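# Two robots move parts bin from pass box to bench

## Task

The door linking the two rooms is locked, and the bin of loose parts already sits inside the pass box set into the wall. Get the bin onto the bench so that its entire bottom rests on the bench top. The pass box doors interlock: either one opens only while the other is fully closed, and both must be fully closed at the end. Finish with the grippers released and the robots backed away, so that the bin stays on the bench without any robot holding it. No robot may fall over or be left leaning.

## Robot and tools

Robots: r1 and r2 are identical Hello Robot Stretch 3 units. Each has a two-wheel differential base (0.33 m long, 0.34 m wide, passive omni wheel at the rear), a lift on a mast, and a telescoping arm that reaches out to the robot's RIGHT side. The gripper cannot be pushed forward by the arm; drive the base instead. The base cannot move sideways. Turns pivot about the point midway between the drive wheels, 0.05 m behind the front edge. With the arm retracted and the wrist folded, a turn sweeps a radius of 0.28 m; an unfolded, level wrist reaches past that.

Frames: the base frame has its origin on the floor between the drive wheels, x forward, y left, z up. hand_pose is reported in it, at the point where closed fingertips meet; with all wrist joints at zero its x axis points up, y back along the arm toward the mast, z toward the rear. Odometry frame = base frame at scene start. Each robot reports only in its own frames, so relative placement of the two robots can be judged only from images, lidar_m, wrist_depth_mm and head_depth_mm.

execute_actions: argument "actions" is a list holding one action object or nothing (empty list = just report state and images). The action is keyed "r1" and/or "r2"; each value may hold "base", "joints", and "contact_limits". "base" holds exactly one command, an offset from where the base last measured itself: {"translate_m": d}, metres, -1 to 1, positive forward; or {"rotate_rad": d}, radians, -3.2 to 3.2, positive counter-clockwise seen from above. "joints" gives absolute targets by name: lift_m 0 to 1.1 (arm height on mast); arm_m 0 to 0.52 (extension); wrist_yaw_rad -1.345 to 4.42 (0 along the arm, positive toward the front, 3.0 folded over the base); wrist_pitch_rad -1.57 to 0.451 (0 level, negative tips fingers down); wrist_roll_rad -2.911 to 2.911 (0 fingers side by side); gripper_m -0.089 to 0.179 (larger is wider; true fingertip gap is about 0.007 m less near closed and 0.025 m less fully open, zero below 0.007); head_pan_rad -3.953 to 1.73 (0 ahead, positive left, -1.57 looks along the arm); head_tilt_rad -1.53 to 0.419 (negative down). "contact_limits" takes {"arm_m": effort %, 1 to 100}: the arm motion halts with contact_stop when its effort reaches that value (negative when retracting); values above the maximum are clipped. All motions in one action start together; none lasts over 15 s. Anything left out may keep pushing toward its previous target. Unknown keys or out-of-range numbers reject the whole call. "cameras" lists which images to return (r1_head_camera, r1_nav_camera, r1_wrist_camera, r2_head_camera, r2_nav_camera, r2_wrist_camera, or "all"); omitted or null means all, [] none. The pictures line gives image order. If a result reports a stop, the rest of that reply's motion calls are skipped.

wait: {"seconds": 0 to 10}; commands nothing new, returns state and images. zoom_image: {"camera": name, "region": [x0, y0, x1, y1]} in pixels of that camera's latest full image, top-left origin, at most 504 by 504. finished_scene: {"scene": n}; irreversible, ends the scene and reports success; the goal must already hold.

Result lines: base_status and joint_status tell how each motion ended. "done" on the base means wheels turned the commanded amount, slipping included. "off_target" means it stopped short and may still push. After contact_stop, time_out or torque_fault the old target is dropped; arm and lift go slack after contact_stop (a slack lift can sink under load or be pushed up by closing fingers). on_its_own covers uncommanded parts; its "held at" is a target, not a position. motor_effort is percent of maximum, positive toward higher joint values, bracket = peak; readings carry sizable fixed and random errors. Positive wheel effort pushes forward. base_odometry integrates wheel turns; heading in -3.142 to 3.142, left positive; turned_by_wheels and turned_by_imu give turning since the last result. base_tilt in degrees (forward/right positive) has up to about 4 degrees fixed bias. lidar_m: 12 distances in metres from the base origin, sector 1 straight ahead then counter-clockwise in 30 degree steps (4 left, 7 behind, 10 right), plane 0.17 m above the floor, range 0.15 to 12 m, "-" nothing seen; misses clear objects and thin legs; mast and a low lift hide sectors 5, 6, 9, 10 partly. wrist_depth_mm (45 to 1000) and head_depth_mm (280 to 4000, sideways image) are 7x7 median depths, top-left first. Camera calibration gives K and T_world_to_cam per camera relative to its own robot's base frame, with small errors.

Speed: base goes 0.30 m/s and 1.9 rad/s only with lift_m under 0.30, arm_m under 0.03 and wrist_yaw_rad above 2.54; otherwise 0.10 m/s and 0.63 rad/s.

Gripping: command gripper_m below the object's width (lower squeezes harder, a stall guard may weaken it); to let go, open at least 0.02 beyond the contact value. Readings do not prove a grasp.

Avoid: folding or unfolding the wrist unless lift_m is 0.32 to 0.95, wrist_pitch_rad -0.4 and roll near 0; keep pitch at -0.5 or lower when yaw is under -0.4. Robots touching each other with base motion presses hard and can end the run; drive distances differ by up to 2.5 cm per metre, dangerous if both carry one load. Arm pushes on rigid things with the gripper above about 0.45 m, repeated pushes, driving while gripping something fixed, and snagging furniture (especially reversing) can tip a robot; undo in small steps, pull the gripper free, and lower lift_m to about 0.2 if still tipped. Wrist servos overloaded for seconds switch off for 10 s. Drops, slips, slams and hard pushes are penalised; loose objects may occasionally be nudged. Robots act as your last command while you think.

Each tool is called as name(argument=value, ...) on one line, values as JSON.

## Session

execute_actions(actions=[])

Scene clock: 0.00 s.
r1.base_odometry: x=+0.000 y=+0.000 heading=+0.000 (m, m, rad; r1's odometry frame)
r1.turned_by_wheels: +0.000 (rad since the last result)
r1.turned_by_imu: +0.000 (rad since the last result)
r1.base_tilt: forward=+0.9 right=+0.9 (deg)
r1.lidar_m: 1.12 1.07 1.10 1.07 1.03 1.05 1.40 3.38 1.79 2.80 3.23 1.58
r1.head_depth_mm: 1672 1686 1669 1661 1647 1633 1623 / 1537 1531 1520 1512 1496 1493 1476 / 1400 1385 1381 1370 1361 1343 1358 / 1282 1278 1270 1263 1256 1255 1250 / 1186 1187 1182 1173 1170 1157 1167 / 1105 1105 1099 1095 1090 1081 1070 / 1037 1034 1030 1023 1015 1016 1002
r1.base_status: not commanded
r1.joint_positions: lift_m=+0.493 arm_m=+0.003 wrist_yaw_rad=+3.040 wrist_pitch_rad=-0.517 wrist_roll_rad=+0.002 gripper_m=+0.037 head_pan_rad=-0.008 head_tilt_rad=-0.006
r1.joint_status: not commanded
r1.motor_effort: left_wheel=+1 right_wheel=+0 lift_m=+34 arm_m=+0 wrist_yaw_rad=+0 wrist_pitch_rad=+4 wrist_roll_rad=+1 gripper_m=+0 head_pan_rad=+0 head_tilt_rad=+0 (%)
r1.hand_pose: x=+0.0003 y=+0.0621 z=+0.4838 quat_wxyz=(+0.216, +0.692, +0.146, +0.673) (m; r1's base frame)
r1.wrist_depth_mm: 783 - - - - - 852 / 840 957 - - - - 918 / 901 - - - - - 939 / 924 979 936 947 938 898 881 / 835 819 - 805 814 779 772 / 721 723 708 697 - 679 665 / 636 624 - - 606 607 596
r2.base_odometry: x=+0.000 y=+0.000 heading=+0.000 (m, m, rad; r2's odometry frame)
r2.turned_by_wheels: +0.000 (rad since the last result)
r2.turned_by_imu: +0.000 (rad since the last result)
r2.base_tilt: forward=-0.2 right=+1.0 (deg)
r2.lidar_m: 1.32 1.31 1.47 2.39 3.49 1.71 3.41 1.78 0.95 0.79 0.79 0.89
r2.head_depth_mm: 1220 1226 1239 1253 1265 1273 1298 / 1383 1399 1406 1414 1423 1440 1450 / 1353 1355 1363 1372 1391 1404 1413 / 1309 1315 1314 1330 1331 1347 1362 / 1259 1262 1282 1277 1289 1300 1308 / 1216 1228 1238 1250 1253 1258 1261 / 1191 1191 1202 1216 1208 1236 1222
r2.base_status: not commanded
r2.joint_positions: lift_m=+0.307 arm_m=-0.002 wrist_yaw_rad=+2.904 wrist_pitch_rad=-0.612 wrist_roll_rad=-0.001 gripper_m=+0.037 head_pan_rad=+0.016 head_tilt_rad=-0.020
r2.joint_status: not commanded
r2.motor_effort: left_wheel=+0 right_wheel=-1 lift_m=+24 arm_m=+1 wrist_yaw_rad=+0 wrist_pitch_rad=+4 wrist_roll_rad=+0 gripper_m=+0 head_pan_rad=+0 head_tilt_rad=+2 (%)
r2.hand_pose: x=+0.0249 y=+0.0478 z=+0.2790 quat_wxyz=(+0.292, +0.694, +0.132, +0.645) (m; r2's base frame)
r2.wrist_depth_mm: - - - - - - - / 748 791 813 794 833 809 862 / 638 - 670 658 671 685 700 / 539 - 561 556 578 585 576 / 474 495 - 501 501 494 500 / - - - 429 432 435 439 / - - - 391 398 400 398
pictures: r1_head_camera (sideways: a quarter turn clockwise sets it upright), r1_nav_camera (sideways: a quarter turn counterclockwise sets it upright), r1_wrist_camera, r2_head_camera (sideways: a quarter turn clockwise sets it upright), r2_nav_camera (sideways: a quarter turn counterclockwise sets it upright), r2_wrist_camera
camera_calibration (this result's frames):
r1_head_camera: T_world_to_cam=[[0.0223029, -0.0127114, -0.99967, 1.32288], [0.0336334, 0.999363, -0.0119571, 0.0170736], [0.999185, -0.0333557, 0.0227162, -0.0812256], [0, 0, 0, 1]] pos_world=[0.0510811, -0.00295646, 1.32449]
r1_nav_camera: T_world_to_cam=[[0.0443667, 0.0243112, 0.998719, -1.26815], [0.0317977, -0.999232, 0.0229111, 0.0172837], [0.998509, 0.0307405, -0.0451057, 0.00680984], [0, 0, 0, 1]] pos_world=[0.0489142, 0.0478912, 1.26643]
r1_wrist_camera: T_world_to_cam=[[0.993468, -0.111077, -0.0261389, 0.0209926], [-0.0913717, -0.637125, -0.765326, 0.44529], [0.0683566, 0.762715, -0.643112, 0.425836], [0, 0, 0, 1]] pos_world=[-0.00927721, -0.0387541, 0.615201]
r2_head_camera: T_world_to_cam=[[-0.0535796, 0.0247661, -0.998256, 1.32113], [-0.0350785, 0.999029, 0.0266681, -0.0262093], [0.997947, 0.0364462, -0.0526588, 0.0247242], [0, 0, 0, 1]] pos_world=[0.0451927, -0.00743649, 1.32083]
r2_nav_camera: T_world_to_cam=[[0.0010966, -0.0565179, 0.998401, -1.25534], [-0.0239272, -0.998117, -0.0564756, 0.118929], [0.999713, -0.023827, -0.00244685, -0.0421786], [0, 0, 0, 1]] pos_world=[0.0463888, 0.0467507, 1.25995]
r2_wrist_camera: T_world_to_cam=[[0.961329, -0.273655, 0.0309701, -0.0256371], [-0.176029, -0.69704, -0.695089, 0.260886], [0.211802, 0.662758, -0.718256, 0.330609], [0, 0, 0, 1]] pos_world=[0.000545469, -0.0442816, 0.419595]
Images, in order (width x height): r1_head_camera 896x504, r1_nav_camera 672x504, r1_wrist_camera 644x364, r2_head_camera 896x504, r2_nav_camera 672x504, r2_wrist_camera 644x364.

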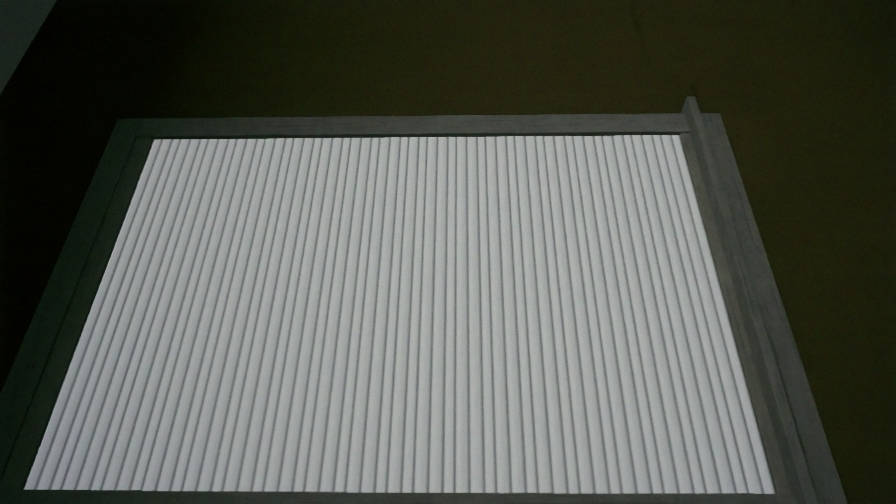

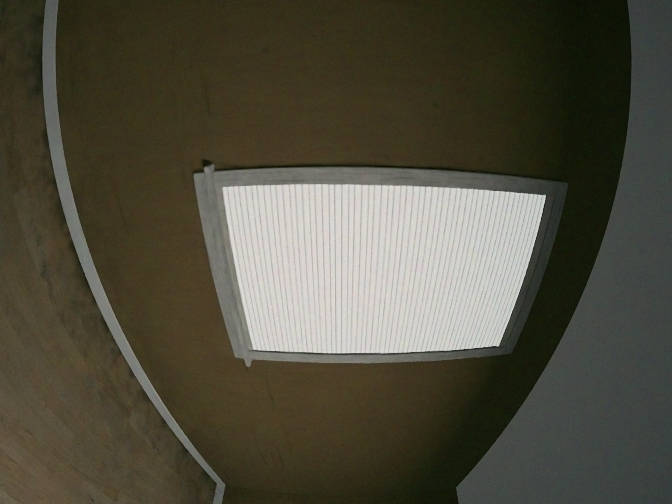

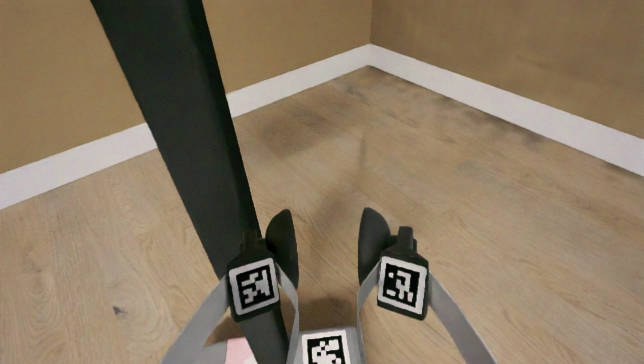

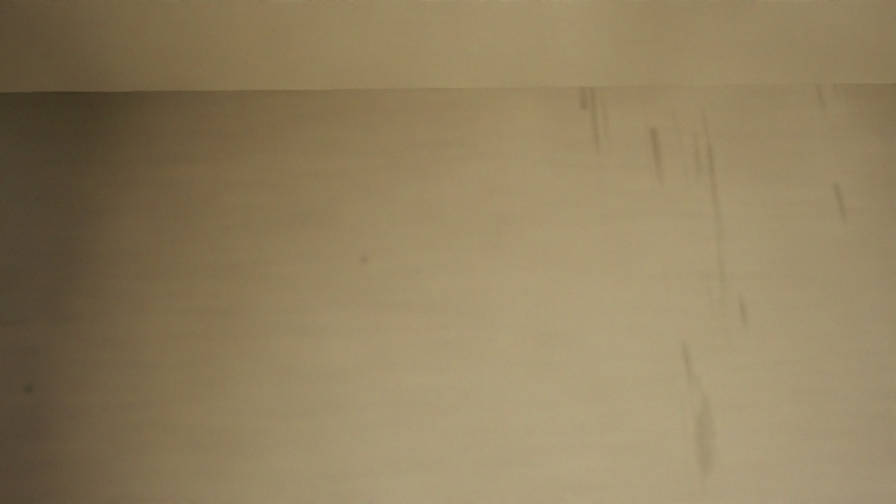

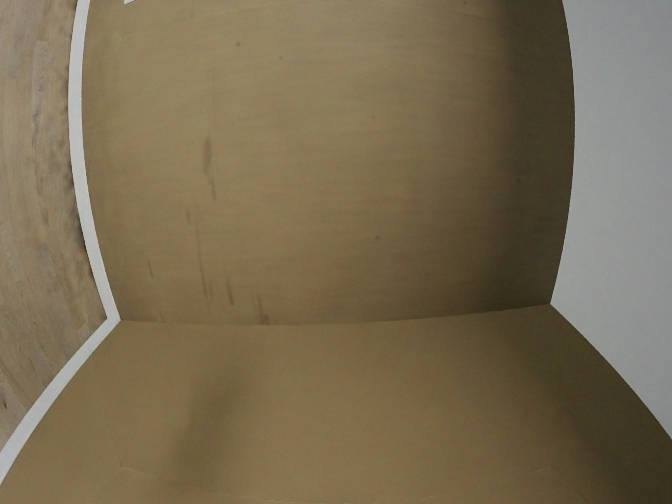

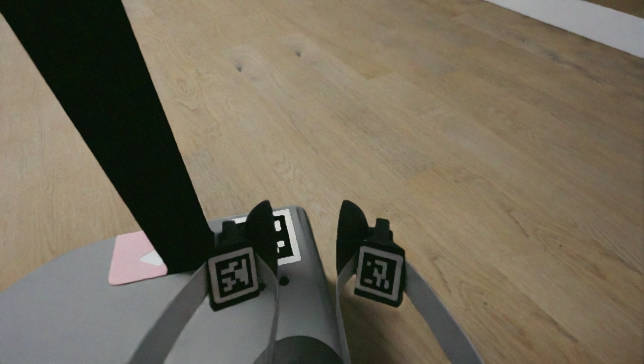

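execute_actions(actions=[{"r1":{"joints":{"head_pan_rad":-2.2,"head_tilt_rad":-0.3}},"r2":{"joints":{"head_pan_rad":-2.6,"head_tilt_rad":-0.3}}}], cameras=["r1_nav_camera","r2_nav_camera"])

execute_actions(actions=[{"r1":{"joints":{"head_pan_rad":1.6}},"r2":{"joints":{"head_pan_rad":1.6}}}], cameras=["r1_nav_camera","r2_nav_camera"])

Scene clock: 6.63 s.
r1.base_odometry: x=+0.000 y=+0.000 heading=+0.000 (m, m, rad; r1's odometry frame)
r1.turned_by_wheels: +0.000 (rad since the last result)
r1.turned_by_imu: +0.000 (rad since the last result)
r1.base_tilt: forward=+0.8 right=+0.9 (deg)
r1.lidar_m: 1.12 1.07 1.10 1.08 1.03 1.05 1.40 3.34 1.79 2.80 3.25 1.59
r1.head_depth_mm: 3177 3347 3464 3654 2944 2073 1585 / 3317 3463 3603 3803 2979 2076 1588 / 3408 3546 3762 3917 2967 2077 1596 / 3504 3696 3892 - 2967 2066 1594 / 3697 3837 - 3917 2713 2068 1595 / 3761 - - 2204 2632 2002 1582 / 3724 - - 2335 2897 2055 1578
r1.base_status: not commanded
r1.joint_positions: lift_m=+0.493 arm_m=+0.003 wrist_yaw_rad=+3.040 wrist_pitch_rad=-0.517 wrist_roll_rad=+0.002 gripper_m=+0.037 head_pan_rad=-2.193 head_tilt_rad=-0.296
r1.joint_status: all done
r1.motor_effort: left_wheel=+1(1) right_wheel=+1(0) lift_m=+34(34) arm_m=+0(0) wrist_yaw_rad=+1(1) wrist_pitch_rad=+4(4) wrist_roll_rad=+1(1) gripper_m=-1(1) head_pan_rad=-1(32) head_tilt_rad=-1(18) (%)
r1.hand_pose: x=+0.0003 y=+0.0621 z=+0.4838 quat_wxyz=(+0.216, +0.692, +0.146, +0.673) (m; r1's base frame)
r1.wrist_depth_mm: 809 - - - - - 855 / 834 930 - - - - 906 / 912 - - - - - 936 / 934 979 936 930 932 916 901 / 833 824 - 804 813 779 773 / 709 706 715 697 - 688 670 / 635 623 - - 601 603 587
r2.base_odometry: x=+0.000 y=+0.000 heading=+0.000 (m, m, rad; r2's odometry frame)
r2.turned_by_wheels: +0.000 (rad since the last result)
r2.turned_by_imu: -0.001 (rad since the last result)
r2.base_tilt: forward=-0.2 right=+1.1 (deg)
r2.lidar_m: 1.32 1.31 1.47 2.39 3.48 1.70 3.40 1.78 0.95 0.79 0.79 0.89
r2.head_depth_mm: 2844 2976 3169 3290 2544 1862 1456 / 2941 3048 3260 3484 2555 1856 1469 / 2967 3158 3308 3573 2587 1875 1465 / 2986 3157 3164 3325 2615 1872 1464 / 2058 2156 1755 1809 2314 1887 1475 / 1644 1667 1236 1311 1682 1754 1486 / 1333 1341 1228 1310 1382 1444 1397
r2.base_status: not commanded
r2.joint_positions: lift_m=+0.307 arm_m=-0.002 wrist_yaw_rad=+2.904 wrist_pitch_rad=-0.612 wrist_roll_rad=-0.001 gripper_m=+0.037 head_pan_rad=-2.593 head_tilt_rad=-0.297
r2.joint_status: all done
r2.motor_effort: left_wheel=+0(0) right_wheel=-1(1) lift_m=+24(24) arm_m=+1(1) wrist_yaw_rad=+0(0) wrist_pitch_rad=+4(3) wrist_roll_rad=+0(1) gripper_m=-1(0) head_pan_rad=-2(31) head_tilt_rad=-1(17) (%)
r2.hand_pose: x=+0.0249 y=+0.0478 z=+0.2790 quat_wxyz=(+0.292, +0.694, +0.132, +0.645) (m; r2's base frame)
r2.wrist_depth_mm: - - - - - - - / 738 793 783 823 786 835 820 / 656 - 645 661 662 678 704 / 548 - 559 564 572 584 572 / 475 494 - 492 507 495 508 / - - - 421 439 442 445 / - - - 396 388 400 396
pictures: r1_nav_camera (sideways: a quarter turn counterclockwise sets it upright), r2_nav_camera (sideways: a quarter turn counterclockwise sets it upright)
camera_calibration (this result's frames):
r1_nav_camera: T_world_to_cam=[[-0.171039, -0.280939, 0.944362, -1.19569], [-0.838064, 0.545471, 0.0104857, 0.0387727], [-0.518068, -0.789642, -0.328742, 0.385253], [0, 0, 0, 1]] pos_world=[0.0275705, -0.0528547, 1.25541]
r2_nav_camera: T_world_to_cam=[[-0.262343, -0.0941625, 0.96037, -1.20387], [-0.47464, 0.879107, -0.0434618, 0.104718], [-0.840175, -0.467231, -0.275321, 0.324246], [0, 0, 0, 1]] pos_world=[0.00630051, -0.0539193, 1.24998]
Images, in order (width x height): r1_nav_camera 672x504, r2_nav_camera 672x504.

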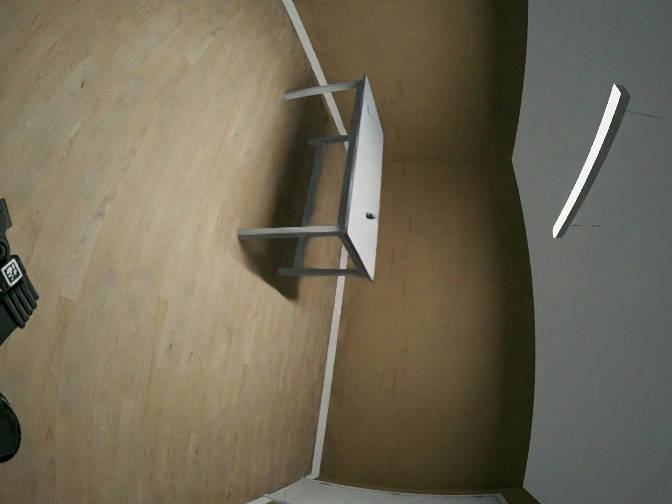

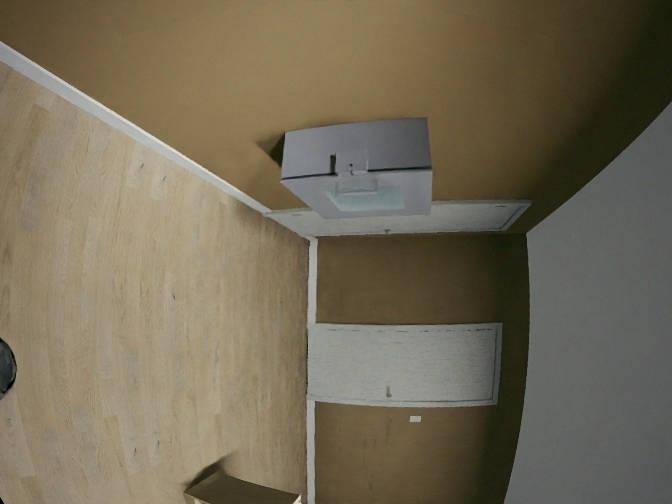

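Scene clock: 8.97 s.
r1.base_odometry: x=+0.000 y=+0.000 heading=+0.000 (m, m, rad; r1's odometry frame)
r1.turned_by_wheels: +0.000 (rad since the last result)
r1.turned_by_imu: +0.000 (rad since the last result)
r1.base_tilt: forward=+0.8 right=+0.9 (deg)
r1.lidar_m: 1.12 1.07 1.10 1.08 1.03 1.05 1.40 3.36 1.79 2.81 3.26 1.59
r1.head_depth_mm: 1175 1209 1252 1299 1339 1385 1436 / 1232 1291 1358 1423 1504 1575 1537 / 1142 1204 1270 1343 1430 1526 1548 / 1069 1120 1180 1247 1314 1400 1461 / 1003 1049 1102 1157 1221 1288 1365 / 945 985 1029 1082 1137 1192 1262 / 894 933 970 1016 1061 1114 1172
r1.base_status: not commanded
r1.joint_positions: lift_m=+0.493 arm_m=+0.003 wrist_yaw_rad=+3.040 wrist_pitch_rad=-0.517 wrist_roll_rad=+0.002 gripper_m=+0.037 head_pan_rad=+1.593 head_tilt_rad=-0.297
r1.joint_status: all done
r1.motor_effort: left_wheel=+1(1) right_wheel=+0(0) lift_m=+34(34) arm_m=+0(0) wrist_yaw_rad=+0(0) wrist_pitch_rad=+4(4) wrist_roll_rad=+1(0) gripper_m=-1(0) head_pan_rad=+3(31) head_tilt_rad=-1(1) (%)
r1.hand_pose: x=+0.0003 y=+0.0621 z=+0.4838 quat_wxyz=(+0.216, +0.692, +0.146, +0.673) (m; r1's base frame)
r1.wrist_depth_mm: 800 - - - - - 859 / 850 932 - - - - 889 / 905 - - - - - 942 / 941 972 968 926 944 922 904 / 833 813 - 806 804 776 761 / 724 711 693 695 - 679 666 / 636 626 - - 611 594 581
r2.base_odometry: x=+0.000 y=+0.000 heading=+0.000 (m, m, rad; r2's odometry frame)
r2.turned_by_wheels: +0.000 (rad since the last result)
r2.turned_by_imu: -0.001 (rad since the last result)
r2.base_tilt: forward=-0.1 right=+1.0 (deg)
r2.lidar_m: 1.31 1.31 1.47 2.39 3.48 1.70 3.39 1.78 0.95 0.79 0.79 0.88
r2.head_depth_mm: 1930 2037 2109 2154 2205 1855 1453 / 2316 2411 2522 2649 2519 1863 1455 / 2914 3100 3198 3329 2581 1864 1465 / 3221 3395 3596 3670 2601 1885 1477 / 3091 3281 3433 3578 2610 1890 1477 / 2979 3214 3316 3527 2634 1890 1478 / 2869 3053 3238 3319 2617 1908 1486
r2.base_status: not commanded
r2.joint_positions: lift_m=+0.307 arm_m=-0.002 wrist_yaw_rad=+2.904 wrist_pitch_rad=-0.612 wrist_roll_rad=-0.001 gripper_m=+0.037 head_pan_rad=+1.593 head_tilt_rad=-0.297
r2.joint_status: all done
r2.motor_effort: left_wheel=+0(0) right_wheel=-1(0) lift_m=+24(24) arm_m=+1(0) wrist_yaw_rad=-1(1) wrist_pitch_rad=+3(3) wrist_roll_rad=+0(0) gripper_m=+0(0) head_pan_rad=+2(31) head_tilt_rad=-1(1) (%)
r2.hand_pose: x=+0.0249 y=+0.0478 z=+0.2790 quat_wxyz=(+0.292, +0.694, +0.132, +0.645) (m; r2's base frame)
r2.wrist_depth_mm: - - - - - - - / 745 798 812 805 826 835 823 / 629 - 637 648 686 680 701 / 546 - 559 558 578 586 591 / 478 493 - 490 493 504 500 / - - - 421 435 445 444 / - - - 388 388 396 396
pictures: r1_nav_camera (sideways: a quarter turn counterclockwise sets it upright), r2_nav_camera (sideways: a quarter turn counterclockwise sets it upright)
camera_calibration (this result's frames):
r1_nav_camera: T_world_to_cam=[[-0.0318843, 0.32767, 0.944254, -1.1964], [0.997704, 0.0669083, 0.010471, 0.0275936], [-0.0597474, 0.94242, -0.329051, 0.382859], [0, 0, 0, 1]] pos_world=[-0.0428019, 0.0293645, 1.2554]
r2_nav_camera: T_world_to_cam=[[0.0505135, 0.27443, 0.960279, -1.20566], [0.99855, -0.0317813, -0.0434441, 0.0957081], [0.0185966, 0.961082, -0.275638, 0.31942], [0, 0, 0, 1]] pos_world=[-0.0406075, 0.0269217, 1.24997]
Images, in order (width x height): r1_nav_camera 672x504, r2_nav_camera 672x504.

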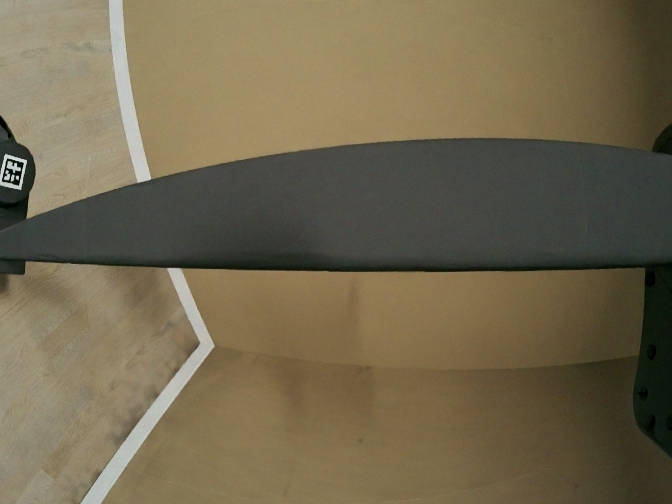

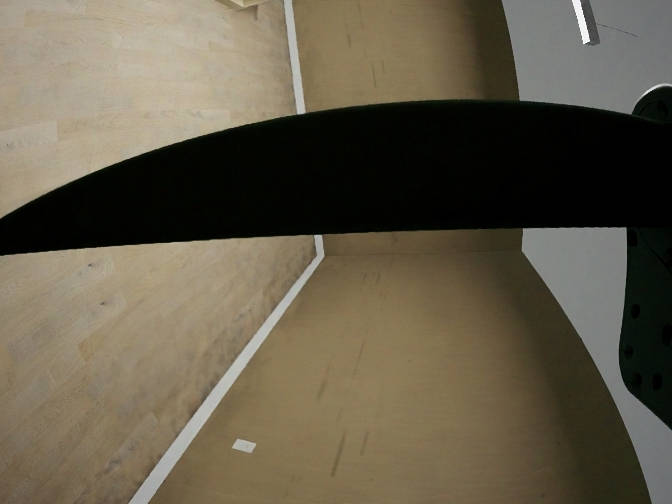

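execute_actions(actions=[{"r1":{"base":{"rotate_rad":-2.33},"joints":{"head_pan_rad":-0.6,"head_tilt_rad":-0.35,"lift_m":0.33,"wrist_pitch_rad":-0.4}},"r2":{"joints":{"head_pan_rad":-2.9,"head_tilt_rad":-0.2}}}], cameras=["r1_head_camera","r1_nav_camera","r2_head_camera"])

Scene clock: 19.07 s.
r1.base_odometry: x=+0.000 y=+0.000 heading=-2.330 (m, m, rad; r1's odometry frame)
r1.turned_by_wheels: -2.330 (rad since the last result)
r1.turned_by_imu: -2.358 (rad since the last result)
r1.base_tilt: forward=+0.8 right=+0.9 (deg)
r1.lidar_m: 2.36 1.80 3.26 2.19 1.25 1.07 1.06 1.20 1.03 1.03 1.18 2.02
r1.head_depth_mm: 1408 1445 1492 1530 1586 1640 1524 / 1639 1679 1593 1702 1878 1864 1512 / 1968 2006 1618 1756 2295 1931 1528 / 2378 2483 2083 2820 2681 1946 1517 / 3268 3459 3657 3653 2664 1924 1511 / 3271 3454 3632 3802 2678 1929 1505 / 3127 3286 3477 3619 2664 1930 1501
r1.base_status: done
r1.joint_positions: lift_m=+0.331 arm_m=+0.003 wrist_yaw_rad=+3.040 wrist_pitch_rad=-0.419 wrist_roll_rad=+0.002 gripper_m=+0.037 head_pan_rad=-0.593 head_tilt_rad=-0.346
r1.joint_status: all done
r1.motor_effort: left_wheel=+4(8) right_wheel=-1(5) lift_m=+15(27) arm_m=+0(0) wrist_yaw_rad=+0(0) wrist_pitch_rad=+6(6) wrist_roll_rad=+0(1) gripper_m=+0(1) head_pan_rad=-3(30) head_tilt_rad=-2(6) (%)
r1.hand_pose: x=+0.0016 y=+0.0755 z=+0.3431 quat_wxyz=(+0.183, +0.698, +0.112, +0.683) (m; r1's base frame)
r1.wrist_depth_mm: - - - - - - - / - - - - - - - / - - - - - 968 950 / 854 824 812 815 783 773 754 / 690 675 - 668 673 643 625 / 579 564 - 552 - 540 538 / 496 510 - - 480 473 464
r2.base_odometry: x=+0.000 y=+0.000 heading=+0.000 (m, m, rad; r2's odometry frame)
r2.turned_by_wheels: +0.000 (rad since the last result)
r2.turned_by_imu: -0.002 (rad since the last result)
r2.base_tilt: forward=-0.2 right=+1.0 (deg)
r2.lidar_m: 1.32 1.31 1.47 2.39 3.49 1.70 3.42 1.79 0.95 0.79 0.79 0.88
r2.head_depth_mm: 3037 3214 3340 3557 2991 2085 1592 / 3078 3200 3352 3512 3035 2115 1592 / 3012 3166 3373 3506 3020 2084 1597 / 3034 3227 3389 3520 3093 2095 1611 / 3067 3184 3282 3392 3143 2117 1598 / 2975 3108 3258 3440 3128 2127 1604 / 2737 2834 2762 2681 2650 2135 1616
r2.base_status: not commanded
r2.joint_positions: lift_m=+0.307 arm_m=-0.002 wrist_yaw_rad=+2.904 wrist_pitch_rad=-0.612 wrist_roll_rad=-0.001 gripper_m=+0.037 head_pan_rad=-2.893 head_tilt_rad=-0.211
r2.joint_status: all done
r2.motor_effort: left_wheel=+0(0) right_wheel=+0(1) lift_m=+24(24) arm_m=+0(1) wrist_yaw_rad=+0(0) wrist_pitch_rad=+4(3) wrist_roll_rad=+1(1) gripper_m=-1(1) head_pan_rad=-2(31) head_tilt_rad=+4(14) (%)
r2.hand_pose: x=+0.0249 y=+0.0478 z=+0.2790 quat_wxyz=(+0.292, +0.694, +0.132, +0.645) (m; r2's base frame)
r2.wrist_depth_mm: - - - - - - - / 731 808 778 794 821 829 836 / 637 - 650 654 666 670 690 / 543 - 568 558 549 563 582 / 482 495 - 493 488 500 504 / - - - 431 438 433 451 / - - - 389 392 397 398
pictures: r1_head_camera (sideways: a quarter turn clockwise sets it upright), r1_nav_camera (sideways: a quarter turn counterclockwise sets it upright), r2_head_camera (sideways: a quarter turn clockwise sets it upright)
camera_calibration (this result's frames):
r1_head_camera: T_world_to_cam=[[-0.265745, 0.163969, -0.949997, 1.25953], [0.575105, 0.817842, -0.0197159, 0.0238647], [0.773714, -0.551587, -0.311637, 0.355376], [0, 0, 0, 1]] pos_world=[0.0460303, -0.0300217, 1.30777]
r1_nav_camera: T_world_to_cam=[[0.324324, -0.188789, 0.926916, -1.17594], [-0.520544, -0.853795, 0.00824027, 0.0397597], [0.78984, -0.485173, -0.375179, 0.437708], [0, 0, 0, 1]] pos_world=[0.0563637, 0.024306, 1.25389]
r2_head_camera: T_world_to_cam=[[0.240671, 0.034719, -0.969985, 1.28228], [0.259481, -0.965287, 0.0298312, -0.0321172], [-0.935279, -0.258872, -0.241326, 0.282104], [0, 0, 0, 1]] pos_world=[-0.0364292, -0.00249296, 1.31283]
Images, in order (width x height): r1_head_camera 896x504, r1_nav_camera 672x504, r2_head_camera 896x504.

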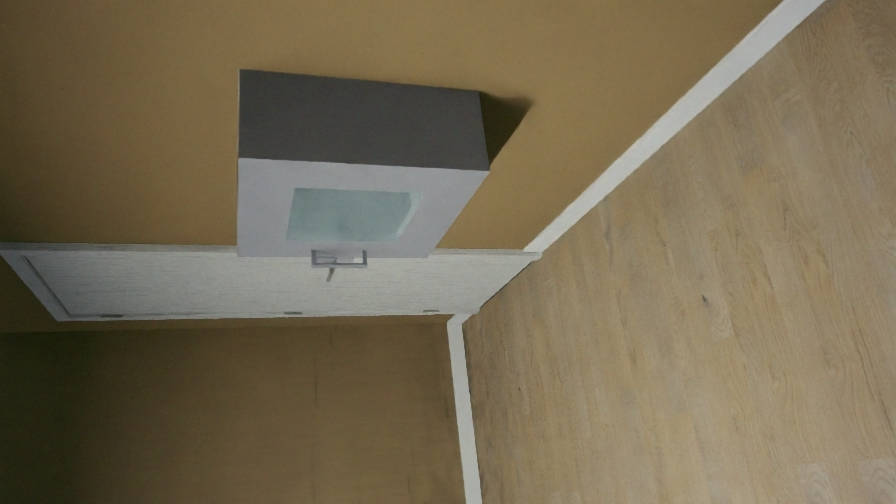

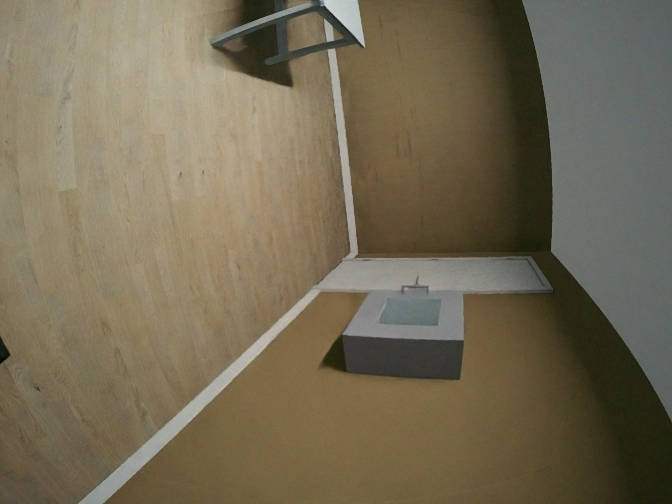

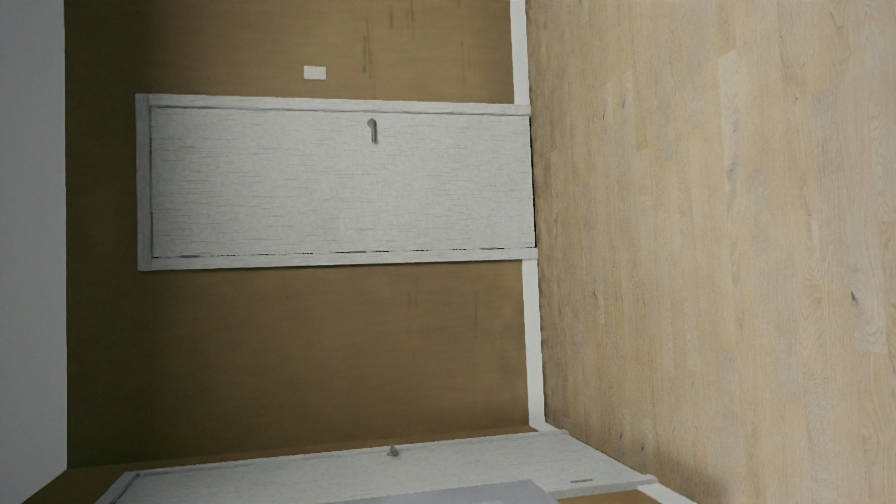

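execute_actions(actions=[{"r1":{"base":{"translate_m":1.0},"joints":{"lift_m":0.28,"head_pan_rad":-0.9}},"r2":{"joints":{"head_pan_rad":-2.45,"head_tilt_rad":-0.3}}}], cameras=["r1_head_camera","r1_nav_camera","r2_head_camera"])

Scene clock: 32.80 s.
r1.base_odometry: x=-0.688 y=-0.726 heading=-2.330 (m, m, rad; r1's odometry frame)
r1.turned_by_wheels: +0.000 (rad since the last result)
r1.turned_by_imu: +0.002 (rad since the last result)
r1.base_tilt: forward=+0.8 right=+0.9 (deg)
r1.lidar_m: 1.38 0.89 2.17 3.00 2.37 2.03 2.03 1.48 1.27 1.27 1.47 2.48
r1.head_depth_mm: 1299 1333 1164 1611 1285 1605 1520 / 1431 1474 1329 1551 1707 1766 1509 / 1580 1656 1409 1484 1953 1928 1516 / 1757 1848 1957 2093 2223 1938 1509 / 1994 2127 2289 2428 2472 1931 1514 / 2318 2477 2709 2936 2650 1926 1513 / 2489 2608 2747 2857 2647 1920 1510
r1.base_status: done
r1.joint_positions: lift_m=+0.281 arm_m=+0.003 wrist_yaw_rad=+3.040 wrist_pitch_rad=-0.419 wrist_roll_rad=+0.002 gripper_m=+0.037 head_pan_rad=-0.893 head_tilt_rad=-0.346
r1.joint_status: all done
r1.motor_effort: left_wheel=+3(12) right_wheel=-1(4) lift_m=+15(14) arm_m=+0(0) wrist_yaw_rad=+0(0) wrist_pitch_rad=+6(6) wrist_roll_rad=+0(0) gripper_m=+0(0) head_pan_rad=-3(18) head_tilt_rad=-2(2) (%)
r1.hand_pose: x=+0.0016 y=+0.0756 z=+0.2932 quat_wxyz=(+0.182, +0.699, +0.112, +0.683) (m; r1's base frame)
r1.wrist_depth_mm: - - - - - - - / - - - - - - - / 995 985 940 937 909 884 855 / 753 733 734 720 703 686 680 / 609 596 - 588 598 567 559 / 520 526 - - - 487 479 / 456 - - - 421 420 415
r2.base_odometry: x=+0.000 y=+0.000 heading=+0.000 (m, m, rad; r2's odometry frame)
r2.turned_by_wheels: +0.000 (rad since the last result)
r2.turned_by_imu: -0.002 (rad since the last result)
r2.base_tilt: forward=-0.2 right=+1.1 (deg)
r2.lidar_m: 1.32 1.31 1.47 2.38 3.49 1.70 3.41 1.78 0.95 0.79 0.79 0.88
r2.head_depth_mm: 2875 2978 3176 3270 2557 1854 1458 / 2954 3132 3350 3461 2575 1855 1462 / 2554 2707 2877 3048 2525 1874 1474 / 1931 1962 1620 1721 2256 1870 1467 / 1532 1571 1245 1333 1744 1744 1474 / 1256 1292 1280 1357 1423 1462 1436 / 1081 1104 1125 1158 1197 1219 1261
r2.base_status: not commanded
r2.joint_positions: lift_m=+0.307 arm_m=-0.002 wrist_yaw_rad=+2.904 wrist_pitch_rad=-0.612 wrist_roll_rad=-0.001 gripper_m=+0.037 head_pan_rad=-2.457 head_tilt_rad=-0.296
r2.joint_status: all done
r2.motor_effort: left_wheel=+0(0) right_wheel=+0(1) lift_m=+24(24) arm_m=+1(1) wrist_yaw_rad=+0(0) wrist_pitch_rad=+4(3) wrist_roll_rad=+0(0) gripper_m=+0(0) head_pan_rad=+2(22) head_tilt_rad=-2(8) (%)
r2.hand_pose: x=+0.0249 y=+0.0478 z=+0.2790 quat_wxyz=(+0.292, +0.694, +0.132, +0.645) (m; r2's base frame)
r2.wrist_depth_mm: - - - - - - - / 734 780 779 802 817 821 871 / 631 - 651 649 679 675 678 / 548 - 557 569 574 580 591 / 481 491 - 493 494 500 508 / - - - 424 441 441 445 / - - - 389 388 393 398
pictures: r1_head_camera (sideways: a quarter turn clockwise sets it upright), r1_nav_camera (sideways: a quarter turn counterclockwise sets it upright), r2_head_camera (sideways: a quarter turn clockwise sets it upright)
camera_calibration (this result's frames):
r1_head_camera: T_world_to_cam=[[-0.205532, 0.235246, -0.949956, 1.25911], [0.791016, 0.611477, -0.0197185, 0.022551], [0.576238, -0.755483, -0.311762, 0.356743], [0, 0, 0, 1]] pos_world=[0.0353812, -0.0404774, 1.30777]
r1_nav_camera: T_world_to_cam=[[0.254165, -0.276259, 0.926866, -1.17545], [-0.749511, -0.661941, 0.0082343, 0.0411642], [0.611256, -0.696789, -0.375301, 0.438956], [0, 0, 0, 1]] pos_world=[0.0612965, 0.00837945, 1.25389]
r2_head_camera: T_world_to_cam=[[0.266822, 0.184657, -0.94589, 1.25065], [0.640546, -0.767298, 0.0308969, -0.0358258], [-0.720074, -0.61413, -0.323014, 0.387108], [0, 0, 0, 1]] pos_world=[-0.0320063, -0.0206952, 1.30912]
Images, in order (width x height): r1_head_camera 896x504, r1_nav_camera 672x504, r2_head_camera 896x504.

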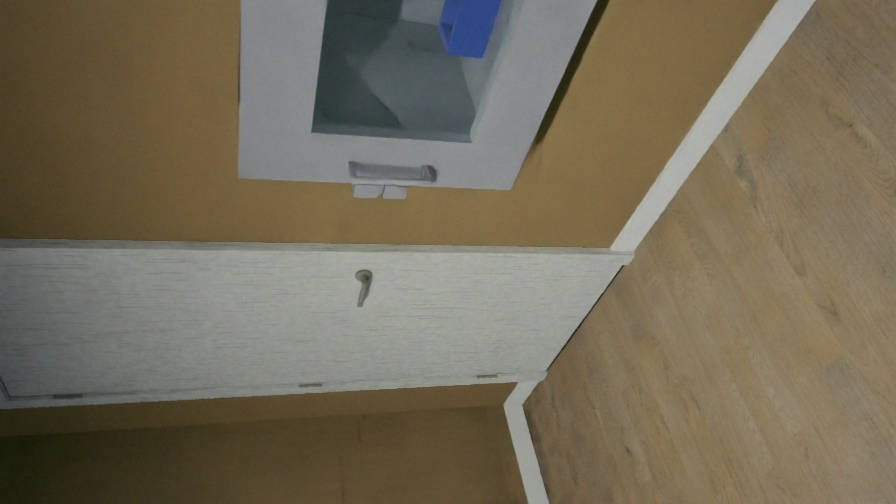

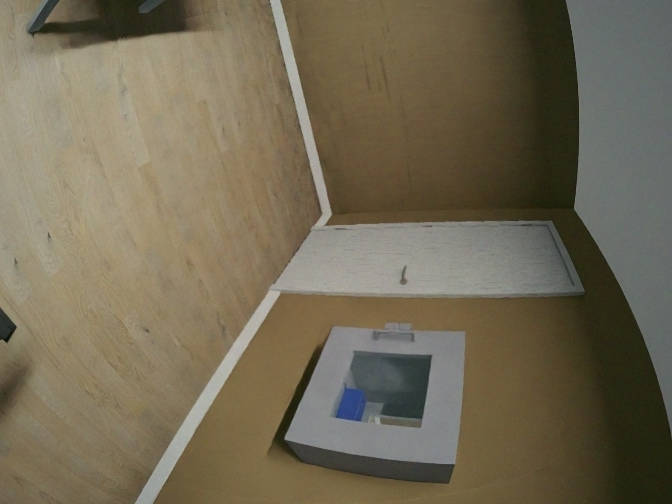

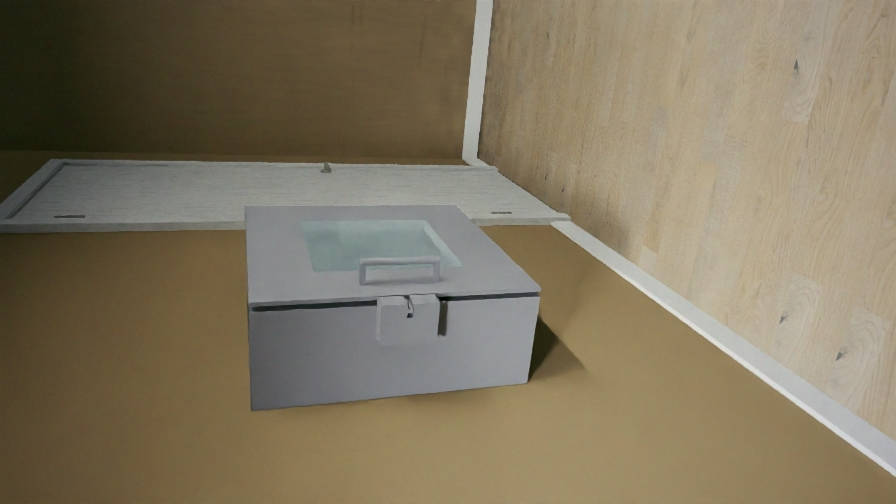

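execute_actions(actions=[{"r1":{"base":{"rotate_rad":-0.41}}}], cameras=[])

execute_actions(actions=[{"r1":{"base":{"translate_m":0.98}}}], cameras=[])

execute_actions(actions=[{"r1":{"base":{"rotate_rad":0.172},"joints":{"lift_m":0.4,"wrist_pitch_rad":-0.4,"head_pan_rad":-1.57,"head_tilt_rad":-0.45}}}], cameras=[])

execute_actions(actions=[{"r1":{"joints":{"wrist_yaw_rad":0}}}], cameras=[])

execute_actions(actions=[{"r1":{"joints":{"lift_m":0.84,"wrist_pitch_rad":0,"gripper_m":0.12}}}], cameras=["r1_head_camera","r1_nav_camera","r1_wrist_camera"])

Scene clock: 52.00 s.
r1.base_odometry: x=-0.688 y=-0.726 heading=-2.740 (m, m, rad; r1's odometry frame)
r1.turned_by_wheels: -0.410 (rad since the last result)
r1.turned_by_imu: -0.413 (rad since the last result)
r1.base_tilt: forward=+0.8 right=+0.9 (deg)
r1.lidar_m: 2.72 1.39 0.89 2.18 3.03 2.22 2.03 2.05 1.39 1.27 1.28 1.58
r1.head_depth_mm: 1075 1129 1184 1244 1316 1390 1439 / 1121 1184 1246 1312 1392 1484 1510 / 1180 1234 1112 1211 1452 1585 1516 / 1244 1306 1115 1196 1550 1686 1514 / 1314 1372 1629 1666 1683 1792 1513 / 1383 1460 1311 1415 1803 1874 1510 / 1474 1562 1389 1812 1970 1916 1503
r1.base_status: done
r1.joint_positions: lift_m=+0.281 arm_m=+0.003 wrist_yaw_rad=+3.040 wrist_pitch_rad=-0.419 wrist_roll_rad=+0.002 gripper_m=+0.037 head_pan_rad=-0.893 head_tilt_rad=-0.346
r1.joint_status: not commanded
r1.motor_effort: left_wheel=+3(11) right_wheel=-1(7) lift_m=+15(15) arm_m=+0(0) wrist_yaw_rad=+1(1) wrist_pitch_rad=+5(5) wrist_roll_rad=+1(0) gripper_m=+0(1) head_pan_rad=-2(2) head_tilt_rad=-2(1) (%)
r1.hand_pose: x=+0.0016 y=+0.0756 z=+0.2932 quat_wxyz=(+0.182, +0.699, +0.112, +0.683) (m; r1's base frame)
r1.wrist_depth_mm: - - - - - - - / - - - - - - - / 987 - 946 910 896 866 841 / 767 741 731 715 701 686 684 / 623 610 - 595 598 557 558 / 516 527 - - - 482 477 / 453 - - - 423 421 415
r2.base_odometry: x=+0.000 y=+0.000 heading=+0.000 (m, m, rad; r2's odometry frame)
r2.turned_by_wheels: +0.000 (rad since the last result)
r2.turned_by_imu: -0.001 (rad since the last result)
r2.base_tilt: forward=-0.1 right=+1.0 (deg)
r2.lidar_m: 1.32 1.31 1.47 2.39 3.49 1.71 3.42 1.79 0.95 0.79 0.79 0.88
r2.head_depth_mm: 2851 3009 3136 3353 2545 1858 1460 / 2959 3154 3283 3504 2584 1848 1469 / 2494 2695 2853 3113 2569 1858 1469 / 1947 1964 1611 1716 2255 1878 1467 / 1513 1565 1252 1339 1738 1747 1484 / 1264 1290 1270 1368 1413 1475 1437 / 1074 1104 1127 1160 1186 1218 1263
r2.base_status: not commanded
r2.joint_positions: lift_m=+0.307 arm_m=-0.002 wrist_yaw_rad=+2.904 wrist_pitch_rad=-0.612 wrist_roll_rad=-0.001 gripper_m=+0.037 head_pan_rad=-2.457 head_tilt_rad=-0.296
r2.joint_status: not commanded
r2.motor_effort: left_wheel=+0(0) right_wheel=-1(1) lift_m=+24(24) arm_m=+1(1) wrist_yaw_rad=+0(0) wrist_pitch_rad=+3(3) wrist_roll_rad=+0(0) gripper_m=+0(0) head_pan_rad=+2(2) head_tilt_rad=-1(1) (%)
r2.hand_pose: x=+0.0249 y=+0.0478 z=+0.2790 quat_wxyz=(+0.292, +0.694, +0.132, +0.645) (m; r2's base frame)
r2.wrist_depth_mm: - - - - - - - / 728 792 786 779 835 825 862 / 622 - 634 660 674 691 689 / 553 - 565 567 567 574 577 / 475 492 - 495 491 499 505 / - - - 427 440 439 441 / - - - 393 390 396 399
pictures: none
No camera images: the call's "cameras" was empty. Leave "cameras" out to get every camera's image.

Scene clock: 57.03 s.
r1.base_odometry: x=-1.590 y=-1.109 heading=-2.740 (m, m, rad; r1's odometry frame)
r1.turned_by_wheels: +0.000 (rad since the last result)
r1.turned_by_imu: +0.002 (rad since the last result)
r1.base_tilt: forward=+0.8 right=+0.9 (deg)
r1.lidar_m: 1.75 1.77 2.18 0.86 2.27 3.26 2.98 1.92 1.23 1.12 1.13 1.37
r1.head_depth_mm: 942 989 1038 1089 1158 1223 1301 / 989 1041 1091 1150 1227 1294 1373 / 1036 1089 1153 1221 1301 1390 1444 / 1076 1139 1199 1279 1366 1462 1510 / 1130 1198 1266 1352 1448 1567 1509 / 1196 1271 1356 1448 1565 1703 1519 / 1268 1357 1446 1565 1682 1788 1509
r1.base_status: done
r1.joint_positions: lift_m=+0.281 arm_m=+0.003 wrist_yaw_rad=+3.040 wrist_pitch_rad=-0.419 wrist_roll_rad=+0.002 gripper_m=+0.037 head_pan_rad=-0.893 head_tilt_rad=-0.346
r1.joint_status: not commanded
r1.motor_effort: left_wheel=+3(12) right_wheel=-1(5) lift_m=+15(15) arm_m=-1(0) wrist_yaw_rad=+0(0) wrist_pitch_rad=+5(6) wrist_roll_rad=+1(1) gripper_m=+0(1) head_pan_rad=-2(4) head_tilt_rad=+0(1) (%)
r1.hand_pose: x=+0.0016 y=+0.0756 z=+0.2932 quat_wxyz=(+0.182, +0.699, +0.112, +0.683) (m; r1's base frame)
r1.wrist_depth_mm: - - - - - - - / - - - - - - - / 984 873 932 910 918 885 850 / 756 743 720 713 702 692 670 / 619 608 - 590 597 566 558 / 510 520 - - - 481 481 / 455 - - - 422 420 418
r2.base_odometry: x=+0.000 y=+0.000 heading=+0.000 (m, m, rad; r2's odometry frame)
r2.turned_by_wheels: +0.000 (rad since the last result)
r2.turned_by_imu: -0.001 (rad since the last result)
r2.base_tilt: forward=-0.2 right=+1.1 (deg)
r2.lidar_m: 1.32 1.31 1.47 2.39 3.50 1.71 3.41 1.79 0.95 0.79 0.79 0.88
r2.head_depth_mm: 2838 3001 3150 3325 2563 1846 1460 / 2955 3074 3253 3474 2597 1863 1474 / 2533 2695 2885 3078 2618 1881 1461 / 1918 1952 1632 1732 2251 1874 1470 / 1512 1576 1236 1325 1733 1748 1477 / 1255 1294 1286 1356 1420 1469 1440 / 1087 1091 1127 1154 1190 1231 1258
r2.base_status: not commanded
r2.joint_positions: lift_m=+0.307 arm_m=-0.002 wrist_yaw_rad=+2.904 wrist_pitch_rad=-0.612 wrist_roll_rad=-0.001 gripper_m=+0.037 head_pan_rad=-2.457 head_tilt_rad=-0.296
r2.joint_status: not commanded
r2.motor_effort: left_wheel=+0(0) right_wheel=-1(0) lift_m=+24(24) arm_m=+1(1) wrist_yaw_rad=+0(0) wrist_pitch_rad=+4(4) wrist_roll_rad=+0(0) gripper_m=+0(0) head_pan_rad=+2(2) head_tilt_rad=-1(2) (%)
r2.hand_pose: x=+0.0249 y=+0.0478 z=+0.2790 quat_wxyz=(+0.292, +0.694, +0.132, +0.645) (m; r2's base frame)
r2.wrist_depth_mm: - - - - - - - / 730 796 786 789 801 843 838 / 637 - 660 662 662 677 675 / 552 - 570 562 563 565 590 / 480 486 - 491 495 503 504 / - - - 427 440 448 442 / - - - 391 393 393 397
pictures: none
No camera images: the call's "cameras" was empty. Leave "cameras" out to get every camera's image.

Scene clock: 58.97 s.
r1.base_odometry: x=-1.590 y=-1.109 heading=-2.568 (m, m, rad; r1's odometry frame)
r1.turned_by_wheels: +0.172 (rad since the last result)
r1.turned_by_imu: +0.173 (rad since the last result)
r1.base_tilt: forward=+0.8 right=+0.9 (deg)
r1.lidar_m: 1.75 1.83 0.86 1.07 3.29 3.09 2.97 1.56 1.16 1.12 1.17 1.59
r1.head_depth_mm: 945 804 1387 1260 1009 1448 1398 / 946 804 - 1260 1007 1440 1398 / 940 804 3656 1243 1008 1439 1400 / 944 803 847 920 1009 1432 1398 / 943 980 887 944 1298 1436 1391 / 938 1010 1089 1184 1300 1429 1393 / 938 1010 1088 1184 1290 1429 1385
r1.base_status: done
r1.joint_positions: lift_m=+0.399 arm_m=+0.003 wrist_yaw_rad=+3.040 wrist_pitch_rad=-0.418 wrist_roll_rad=+0.002 gripper_m=+0.037 head_pan_rad=-1.563 head_tilt_rad=-0.445
r1.joint_status: all done
r1.motor_effort: left_wheel=-1(9) right_wheel=+2(8) lift_m=+52(52) arm_m=+0(0) wrist_yaw_rad=+1(0) wrist_pitch_rad=+6(5) wrist_roll_rad=+0(1) gripper_m=-1(0) head_pan_rad=-2(23) head_tilt_rad=-1(9) (%)
r1.hand_pose: x=+0.0016 y=+0.0756 z=+0.4119 quat_wxyz=(+0.182, +0.699, +0.111, +0.683) (m; r1's base frame)
r1.wrist_depth_mm: - - - - - - - / - - - - - - - / - - - - - - - / 967 962 950 924 918 890 869 / 793 763 - 749 788 729 718 / 670 650 - 635 - 624 615 / 575 566 - 577 549 543 532
r2.base_odometry: x=+0.000 y=+0.000 heading=+0.000 (m, m, rad; r2's odometry frame)
r2.turned_by_wheels: +0.000 (rad since the last result)
r2.turned_by_imu: -0.001 (rad since the last result)
r2.base_tilt: forward=+0.0 right=+1.0 (deg)
r2.lidar_m: 1.31 1.31 1.47 2.39 3.48 1.71 3.40 1.78 0.95 0.79 0.79 0.89
r2.head_depth_mm: 2805 3001 3181 3328 2530 1852 1462 / 2965 3132 3282 3487 2537 1855 1455 / 2530 2691 2888 3068 2515 1858 1469 / 1914 1984 1621 1739 2277 1872 1465 / 1526 1587 1245 1339 1752 1752 1481 / 1252 1301 1284 1345 1418 1466 1437 / 1072 1103 1127 1158 1195 1229 1260
r2.base_status: not commanded
r2.joint_positions: lift_m=+0.307 arm_m=-0.002 wrist_yaw_rad=+2.904 wrist_pitch_rad=-0.612 wrist_roll_rad=-0.001 gripper_m=+0.037 head_pan_rad=-2.457 head_tilt_rad=-0.296
r2.joint_status: not commanded
r2.motor_effort: left_wheel=+0(0) right_wheel=-1(2) lift_m=+24(24) arm_m=+1(1) wrist_yaw_rad=+0(0) wrist_pitch_rad=+4(3) wrist_roll_rad=+0(0) gripper_m=+0(0) head_pan_rad=+2(2) head_tilt_rad=-1(2) (%)
r2.hand_pose: x=+0.0249 y=+0.0478 z=+0.2790 quat_wxyz=(+0.292, +0.694, +0.132, +0.645) (m; r2's base frame)
r2.wrist_depth_mm: - - - - - - - / 732 778 805 798 799 815 831 / 650 - 638 666 659 676 695 / 551 - 556 561 579 575 585 / 479 486 - 493 493 499 503 / - - - 421 435 443 445 / - - - 391 394 390 397
pictures: none
No camera images: the call's "cameras" was empty. Leave "cameras" out to get every camera's image.

Scene clock: 61.50 s.
r1.base_odometry: x=-1.590 y=-1.109 heading=-2.568 (m, m, rad; r1's odometry frame)
r1.turned_by_wheels: +0.000 (rad since the last result)
r1.turned_by_imu: +0.000 (rad since the last result)
r1.base_tilt: forward=+0.8 right=+0.8 (deg)
r1.lidar_m: 1.75 1.83 0.86 1.07 3.30 3.07 2.98 1.57 1.15 1.12 1.17 1.59
r1.head_depth_mm: 942 805 1389 1252 1013 1441 1401 / 945 802 - 1253 1014 1440 1396 / 945 804 3610 1250 1008 1432 1399 / 943 802 847 920 1008 1435 1396 / 940 978 889 943 1297 1435 1392 / 941 1009 1088 1183 1299 1430 1391 / 938 1005 1089 1184 1293 1429 1382
r1.base_status: not commanded
r1.joint_positions: lift_m=+0.399 arm_m=+0.003 wrist_yaw_rad=+0.002 wrist_pitch_rad=-0.418 wrist_roll_rad=+0.002 gripper_m=+0.037 head_pan_rad=-1.563 head_tilt_rad=-0.445
r1.joint_status: all done
r1.motor_effort: left_wheel=-1(2) right_wheel=+3(3) lift_m=+52(52) arm_m=+0(0) wrist_yaw_rad=-1(3) wrist_pitch_rad=+6(5) wrist_roll_rad=+1(1) gripper_m=-1(1) head_pan_rad=-2(3) head_tilt_rad=-1(1) (%)
r1.hand_pose: x=-0.0210 y=-0.3719 z=+0.4119 quat_wxyz=(+0.691, +0.148, -0.692, -0.146) (m; r1's base frame)
r1.wrist_depth_mm: 809 817 825 810 807 832 818 / 893 899 904 884 894 890 892 / 996 988 982 964 987 966 963 / - 965 966 919 902 903 877 / 787 784 803 768 773 731 716 / 673 657 660 624 - 612 617 / 567 563 566 555 544 546 543
r2.base_odometry: x=+0.000 y=+0.000 heading=+0.000 (m, m, rad; r2's odometry frame)
r2.turned_by_wheels: +0.000 (rad since the last result)
r2.turned_by_imu: -0.001 (rad since the last result)
r2.base_tilt: forward=-0.1 right=+1.0 (deg)
r2.lidar_m: 1.32 1.31 1.47 2.39 3.49 1.71 3.40 1.79 0.95 0.79 0.79 0.89
r2.head_depth_mm: 2874 2967 3191 3396 2559 1838 1453 / 2994 3149 3299 3479 2560 1877 1460 / 2553 2703 2911 3033 2600 1871 1472 / 1912 1957 1625 1726 2280 1884 1480 / 1514 1579 1235 1321 1746 1762 1477 / 1257 1297 1283 1366 1424 1460 1438 / 1072 1107 1135 1157 1195 1224 1264
r2.base_status: not commanded
r2.joint_positions: lift_m=+0.307 arm_m=-0.002 wrist_yaw_rad=+2.904 wrist_pitch_rad=-0.612 wrist_roll_rad=-0.001 gripper_m=+0.037 head_pan_rad=-2.457 head_tilt_rad=-0.296
r2.joint_status: not commanded
r2.motor_effort: left_wheel=+0(0) right_wheel=-2(0) lift_m=+24(24) arm_m=+1(0) wrist_yaw_rad=+0(0) wrist_pitch_rad=+4(3) wrist_roll_rad=+0(0) gripper_m=-1(0) head_pan_rad=+2(2) head_tilt_rad=-1(1) (%)
r2.hand_pose: x=+0.0249 y=+0.0478 z=+0.2790 quat_wxyz=(+0.292, +0.694, +0.132, +0.645) (m; r2's base frame)
r2.wrist_depth_mm: - - - - - - - / 734 793 790 806 811 828 858 / 628 - 653 692 687 673 689 / 549 - 555 560 570 567 586 / 477 498 - 499 497 497 501 / - - - 425 435 443 447 / - - - 390 393 393 398
pictures: none
No camera images: the call's "cameras" was empty. Leave "cameras" out to get every camera's image.

Scene clock: 66.33 s.
r1.base_odometry: x=-1.590 y=-1.109 heading=-2.568 (m, m, rad; r1's odometry frame)
r1.turned_by_wheels: +0.000 (rad since the last result)
r1.turned_by_imu: +0.000 (rad since the last result)
r1.base_tilt: forward=+0.9 right=+0.9 (deg)
r1.lidar_m: 1.75 1.83 0.86 1.07 3.31 3.08 2.98 1.57 1.16 1.12 1.17 1.59
r1.head_depth_mm: 944 805 1389 1256 1009 1438 1401 / 941 802 - 1253 1011 1419 1399 / 945 804 3575 1248 1010 1431 1480 / 941 803 848 919 1009 1432 1470 / 941 981 886 946 1293 1417 1388 / 939 1008 1090 1187 1294 1429 1387 / 937 1010 1089 1180 1293 1429 1385
r1.base_status: not commanded
r1.joint_positions: lift_m=+0.839 arm_m=+0.003 wrist_yaw_rad=+0.002 wrist_pitch_rad=-0.021 wrist_roll_rad=+0.002 gripper_m=+0.120 head_pan_rad=-1.563 head_tilt_rad=-0.445
r1.joint_status: all done
r1.motor_effort: left_wheel=-1(2) right_wheel=+3(3) lift_m=+51(53) arm_m=+0(0) wrist_yaw_rad=-2(2) wrist_pitch_rad=+6(4) wrist_roll_rad=+0(0) gripper_m=+0(79) head_pan_rad=-2(3) head_tilt_rad=-2(2) (%)
r1.hand_pose: x=-0.0209 y=-0.4032 z=+0.9485 quat_wxyz=(+0.707, +0.008, -0.707, -0.007) (m; r1's base frame)
r1.wrist_depth_mm: 824 823 837 594 - 791 590 / 847 875 869 619 - 875 612 / 876 902 894 648 - 875 637 / 924 934 943 670 938 672 885 / 963 954 957 708 689 677 926 / - - - - - - 980 / - - - - - - -
r2.base_odometry: x=+0.000 y=+0.000 heading=+0.000 (m, m, rad; r2's odometry frame)
r2.turned_by_wheels: +0.000 (rad since the last result)
r2.turned_by_imu: -0.001 (rad since the last result)
r2.base_tilt: forward=-0.2 right=+1.2 (deg)
r2.lidar_m: 1.32 1.31 1.47 2.39 3.50 1.71 3.40 1.78 0.95 0.79 0.79 0.88
r2.head_depth_mm: 2837 3020 3185 3403 2561 1847 1447 / 2997 3080 3300 3478 2543 1854 1457 / 2555 2742 2850 3048 2589 1880 1463 / 1912 1970 1603 1703 2264 1885 1482 / 1524 1569 1244 1336 1737 1733 1463 / 1266 1300 1288 1347 1424 1472 1429 / 1068 1102 1128 1158 1197 1219 1257
r2.base_status: not commanded
r2.joint_positions: lift_m=+0.307 arm_m=-0.002 wrist_yaw_rad=+2.904 wrist_pitch_rad=-0.612 wrist_roll_rad=-0.001 gripper_m=+0.037 head_pan_rad=-2.457 head_tilt_rad=-0.296
r2.joint_status: not commanded
r2.motor_effort: left_wheel=+0(0) right_wheel=-1(1) lift_m=+24(24) arm_m=+1(1) wrist_yaw_rad=+0(0) wrist_pitch_rad=+3(4) wrist_roll_rad=+1(0) gripper_m=+0(0) head_pan_rad=+2(2) head_tilt_rad=-1(1) (%)
r2.hand_pose: x=+0.0249 y=+0.0478 z=+0.2790 quat_wxyz=(+0.292, +0.694, +0.132, +0.645) (m; r2's base frame)
r2.wrist_depth_mm: - - - - - - - / 733 808 808 792 799 838 855 / 635 - 647 660 665 688 671 / 540 - 572 571 557 578 572 / 482 495 - 495 495 510 509 / - - - 428 440 442 446 / - - - 388 391 397 397
pictures: r1_head_camera (sideways: a quarter turn clockwise sets it upright), r1_nav_camera (sideways: a quarter turn counterclockwise sets it upright), r1_wrist_camera
camera_calibration (this result's frames):
r1_head_camera: T_world_to_cam=[[-0.0157361, 0.404261, -0.914508, 1.21169], [0.999718, -0.00991717, -0.0215862, 0.0237069], [-0.0177958, -0.91459, -0.403991, 0.480393], [0, 0, 0, 1]] pos_world=[0.00391603, -0.0502401, 1.30268]
r1_nav_camera: T_world_to_cam=[[0.0283641, -0.464025, 0.885368, -1.11993], [-0.998536, -0.0539597, 0.00370915, 0.0485753], [0.046053, -0.884177, -0.464876, 0.558966], [0, 0, 0, 1]] pos_world=[0.0545279, -0.0228289, 1.25122]
r1_wrist_camera: T_world_to_cam=[[-0.999605, -0.00672113, -0.0273047, 0.00396618], [0.0253947, 0.201224, -0.979216, 1.04589], [0.0120758, -0.979522, -0.200974, -0.0419819], [0, 0, 0, 1]] pos_world=[-0.0220885, -0.251554, 1.01582]
Images, in order (width x height): r1_head_camera 896x504, r1_nav_camera 672x504, r1_wrist_camera 644x364.

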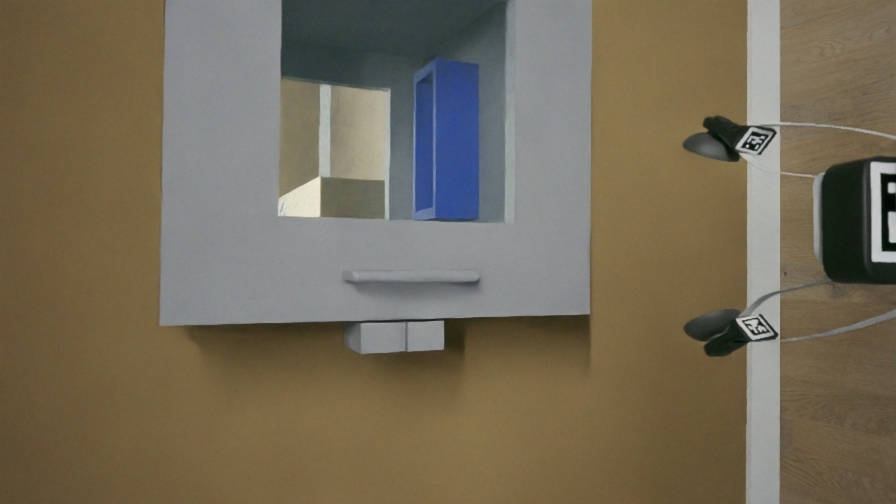

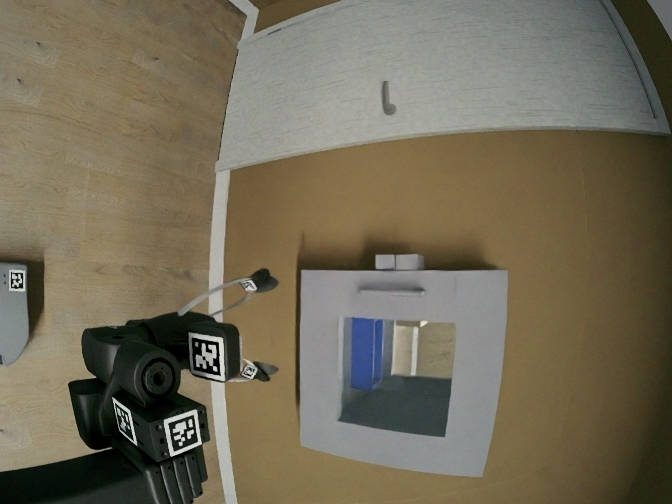

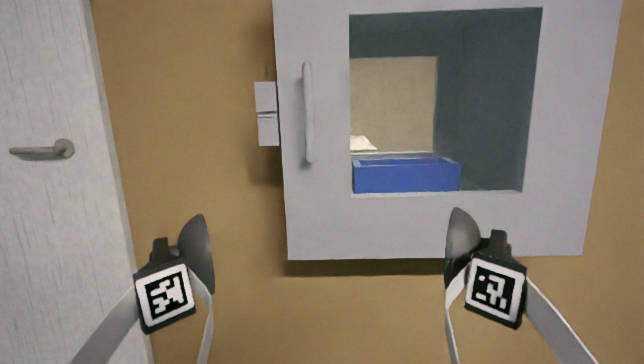

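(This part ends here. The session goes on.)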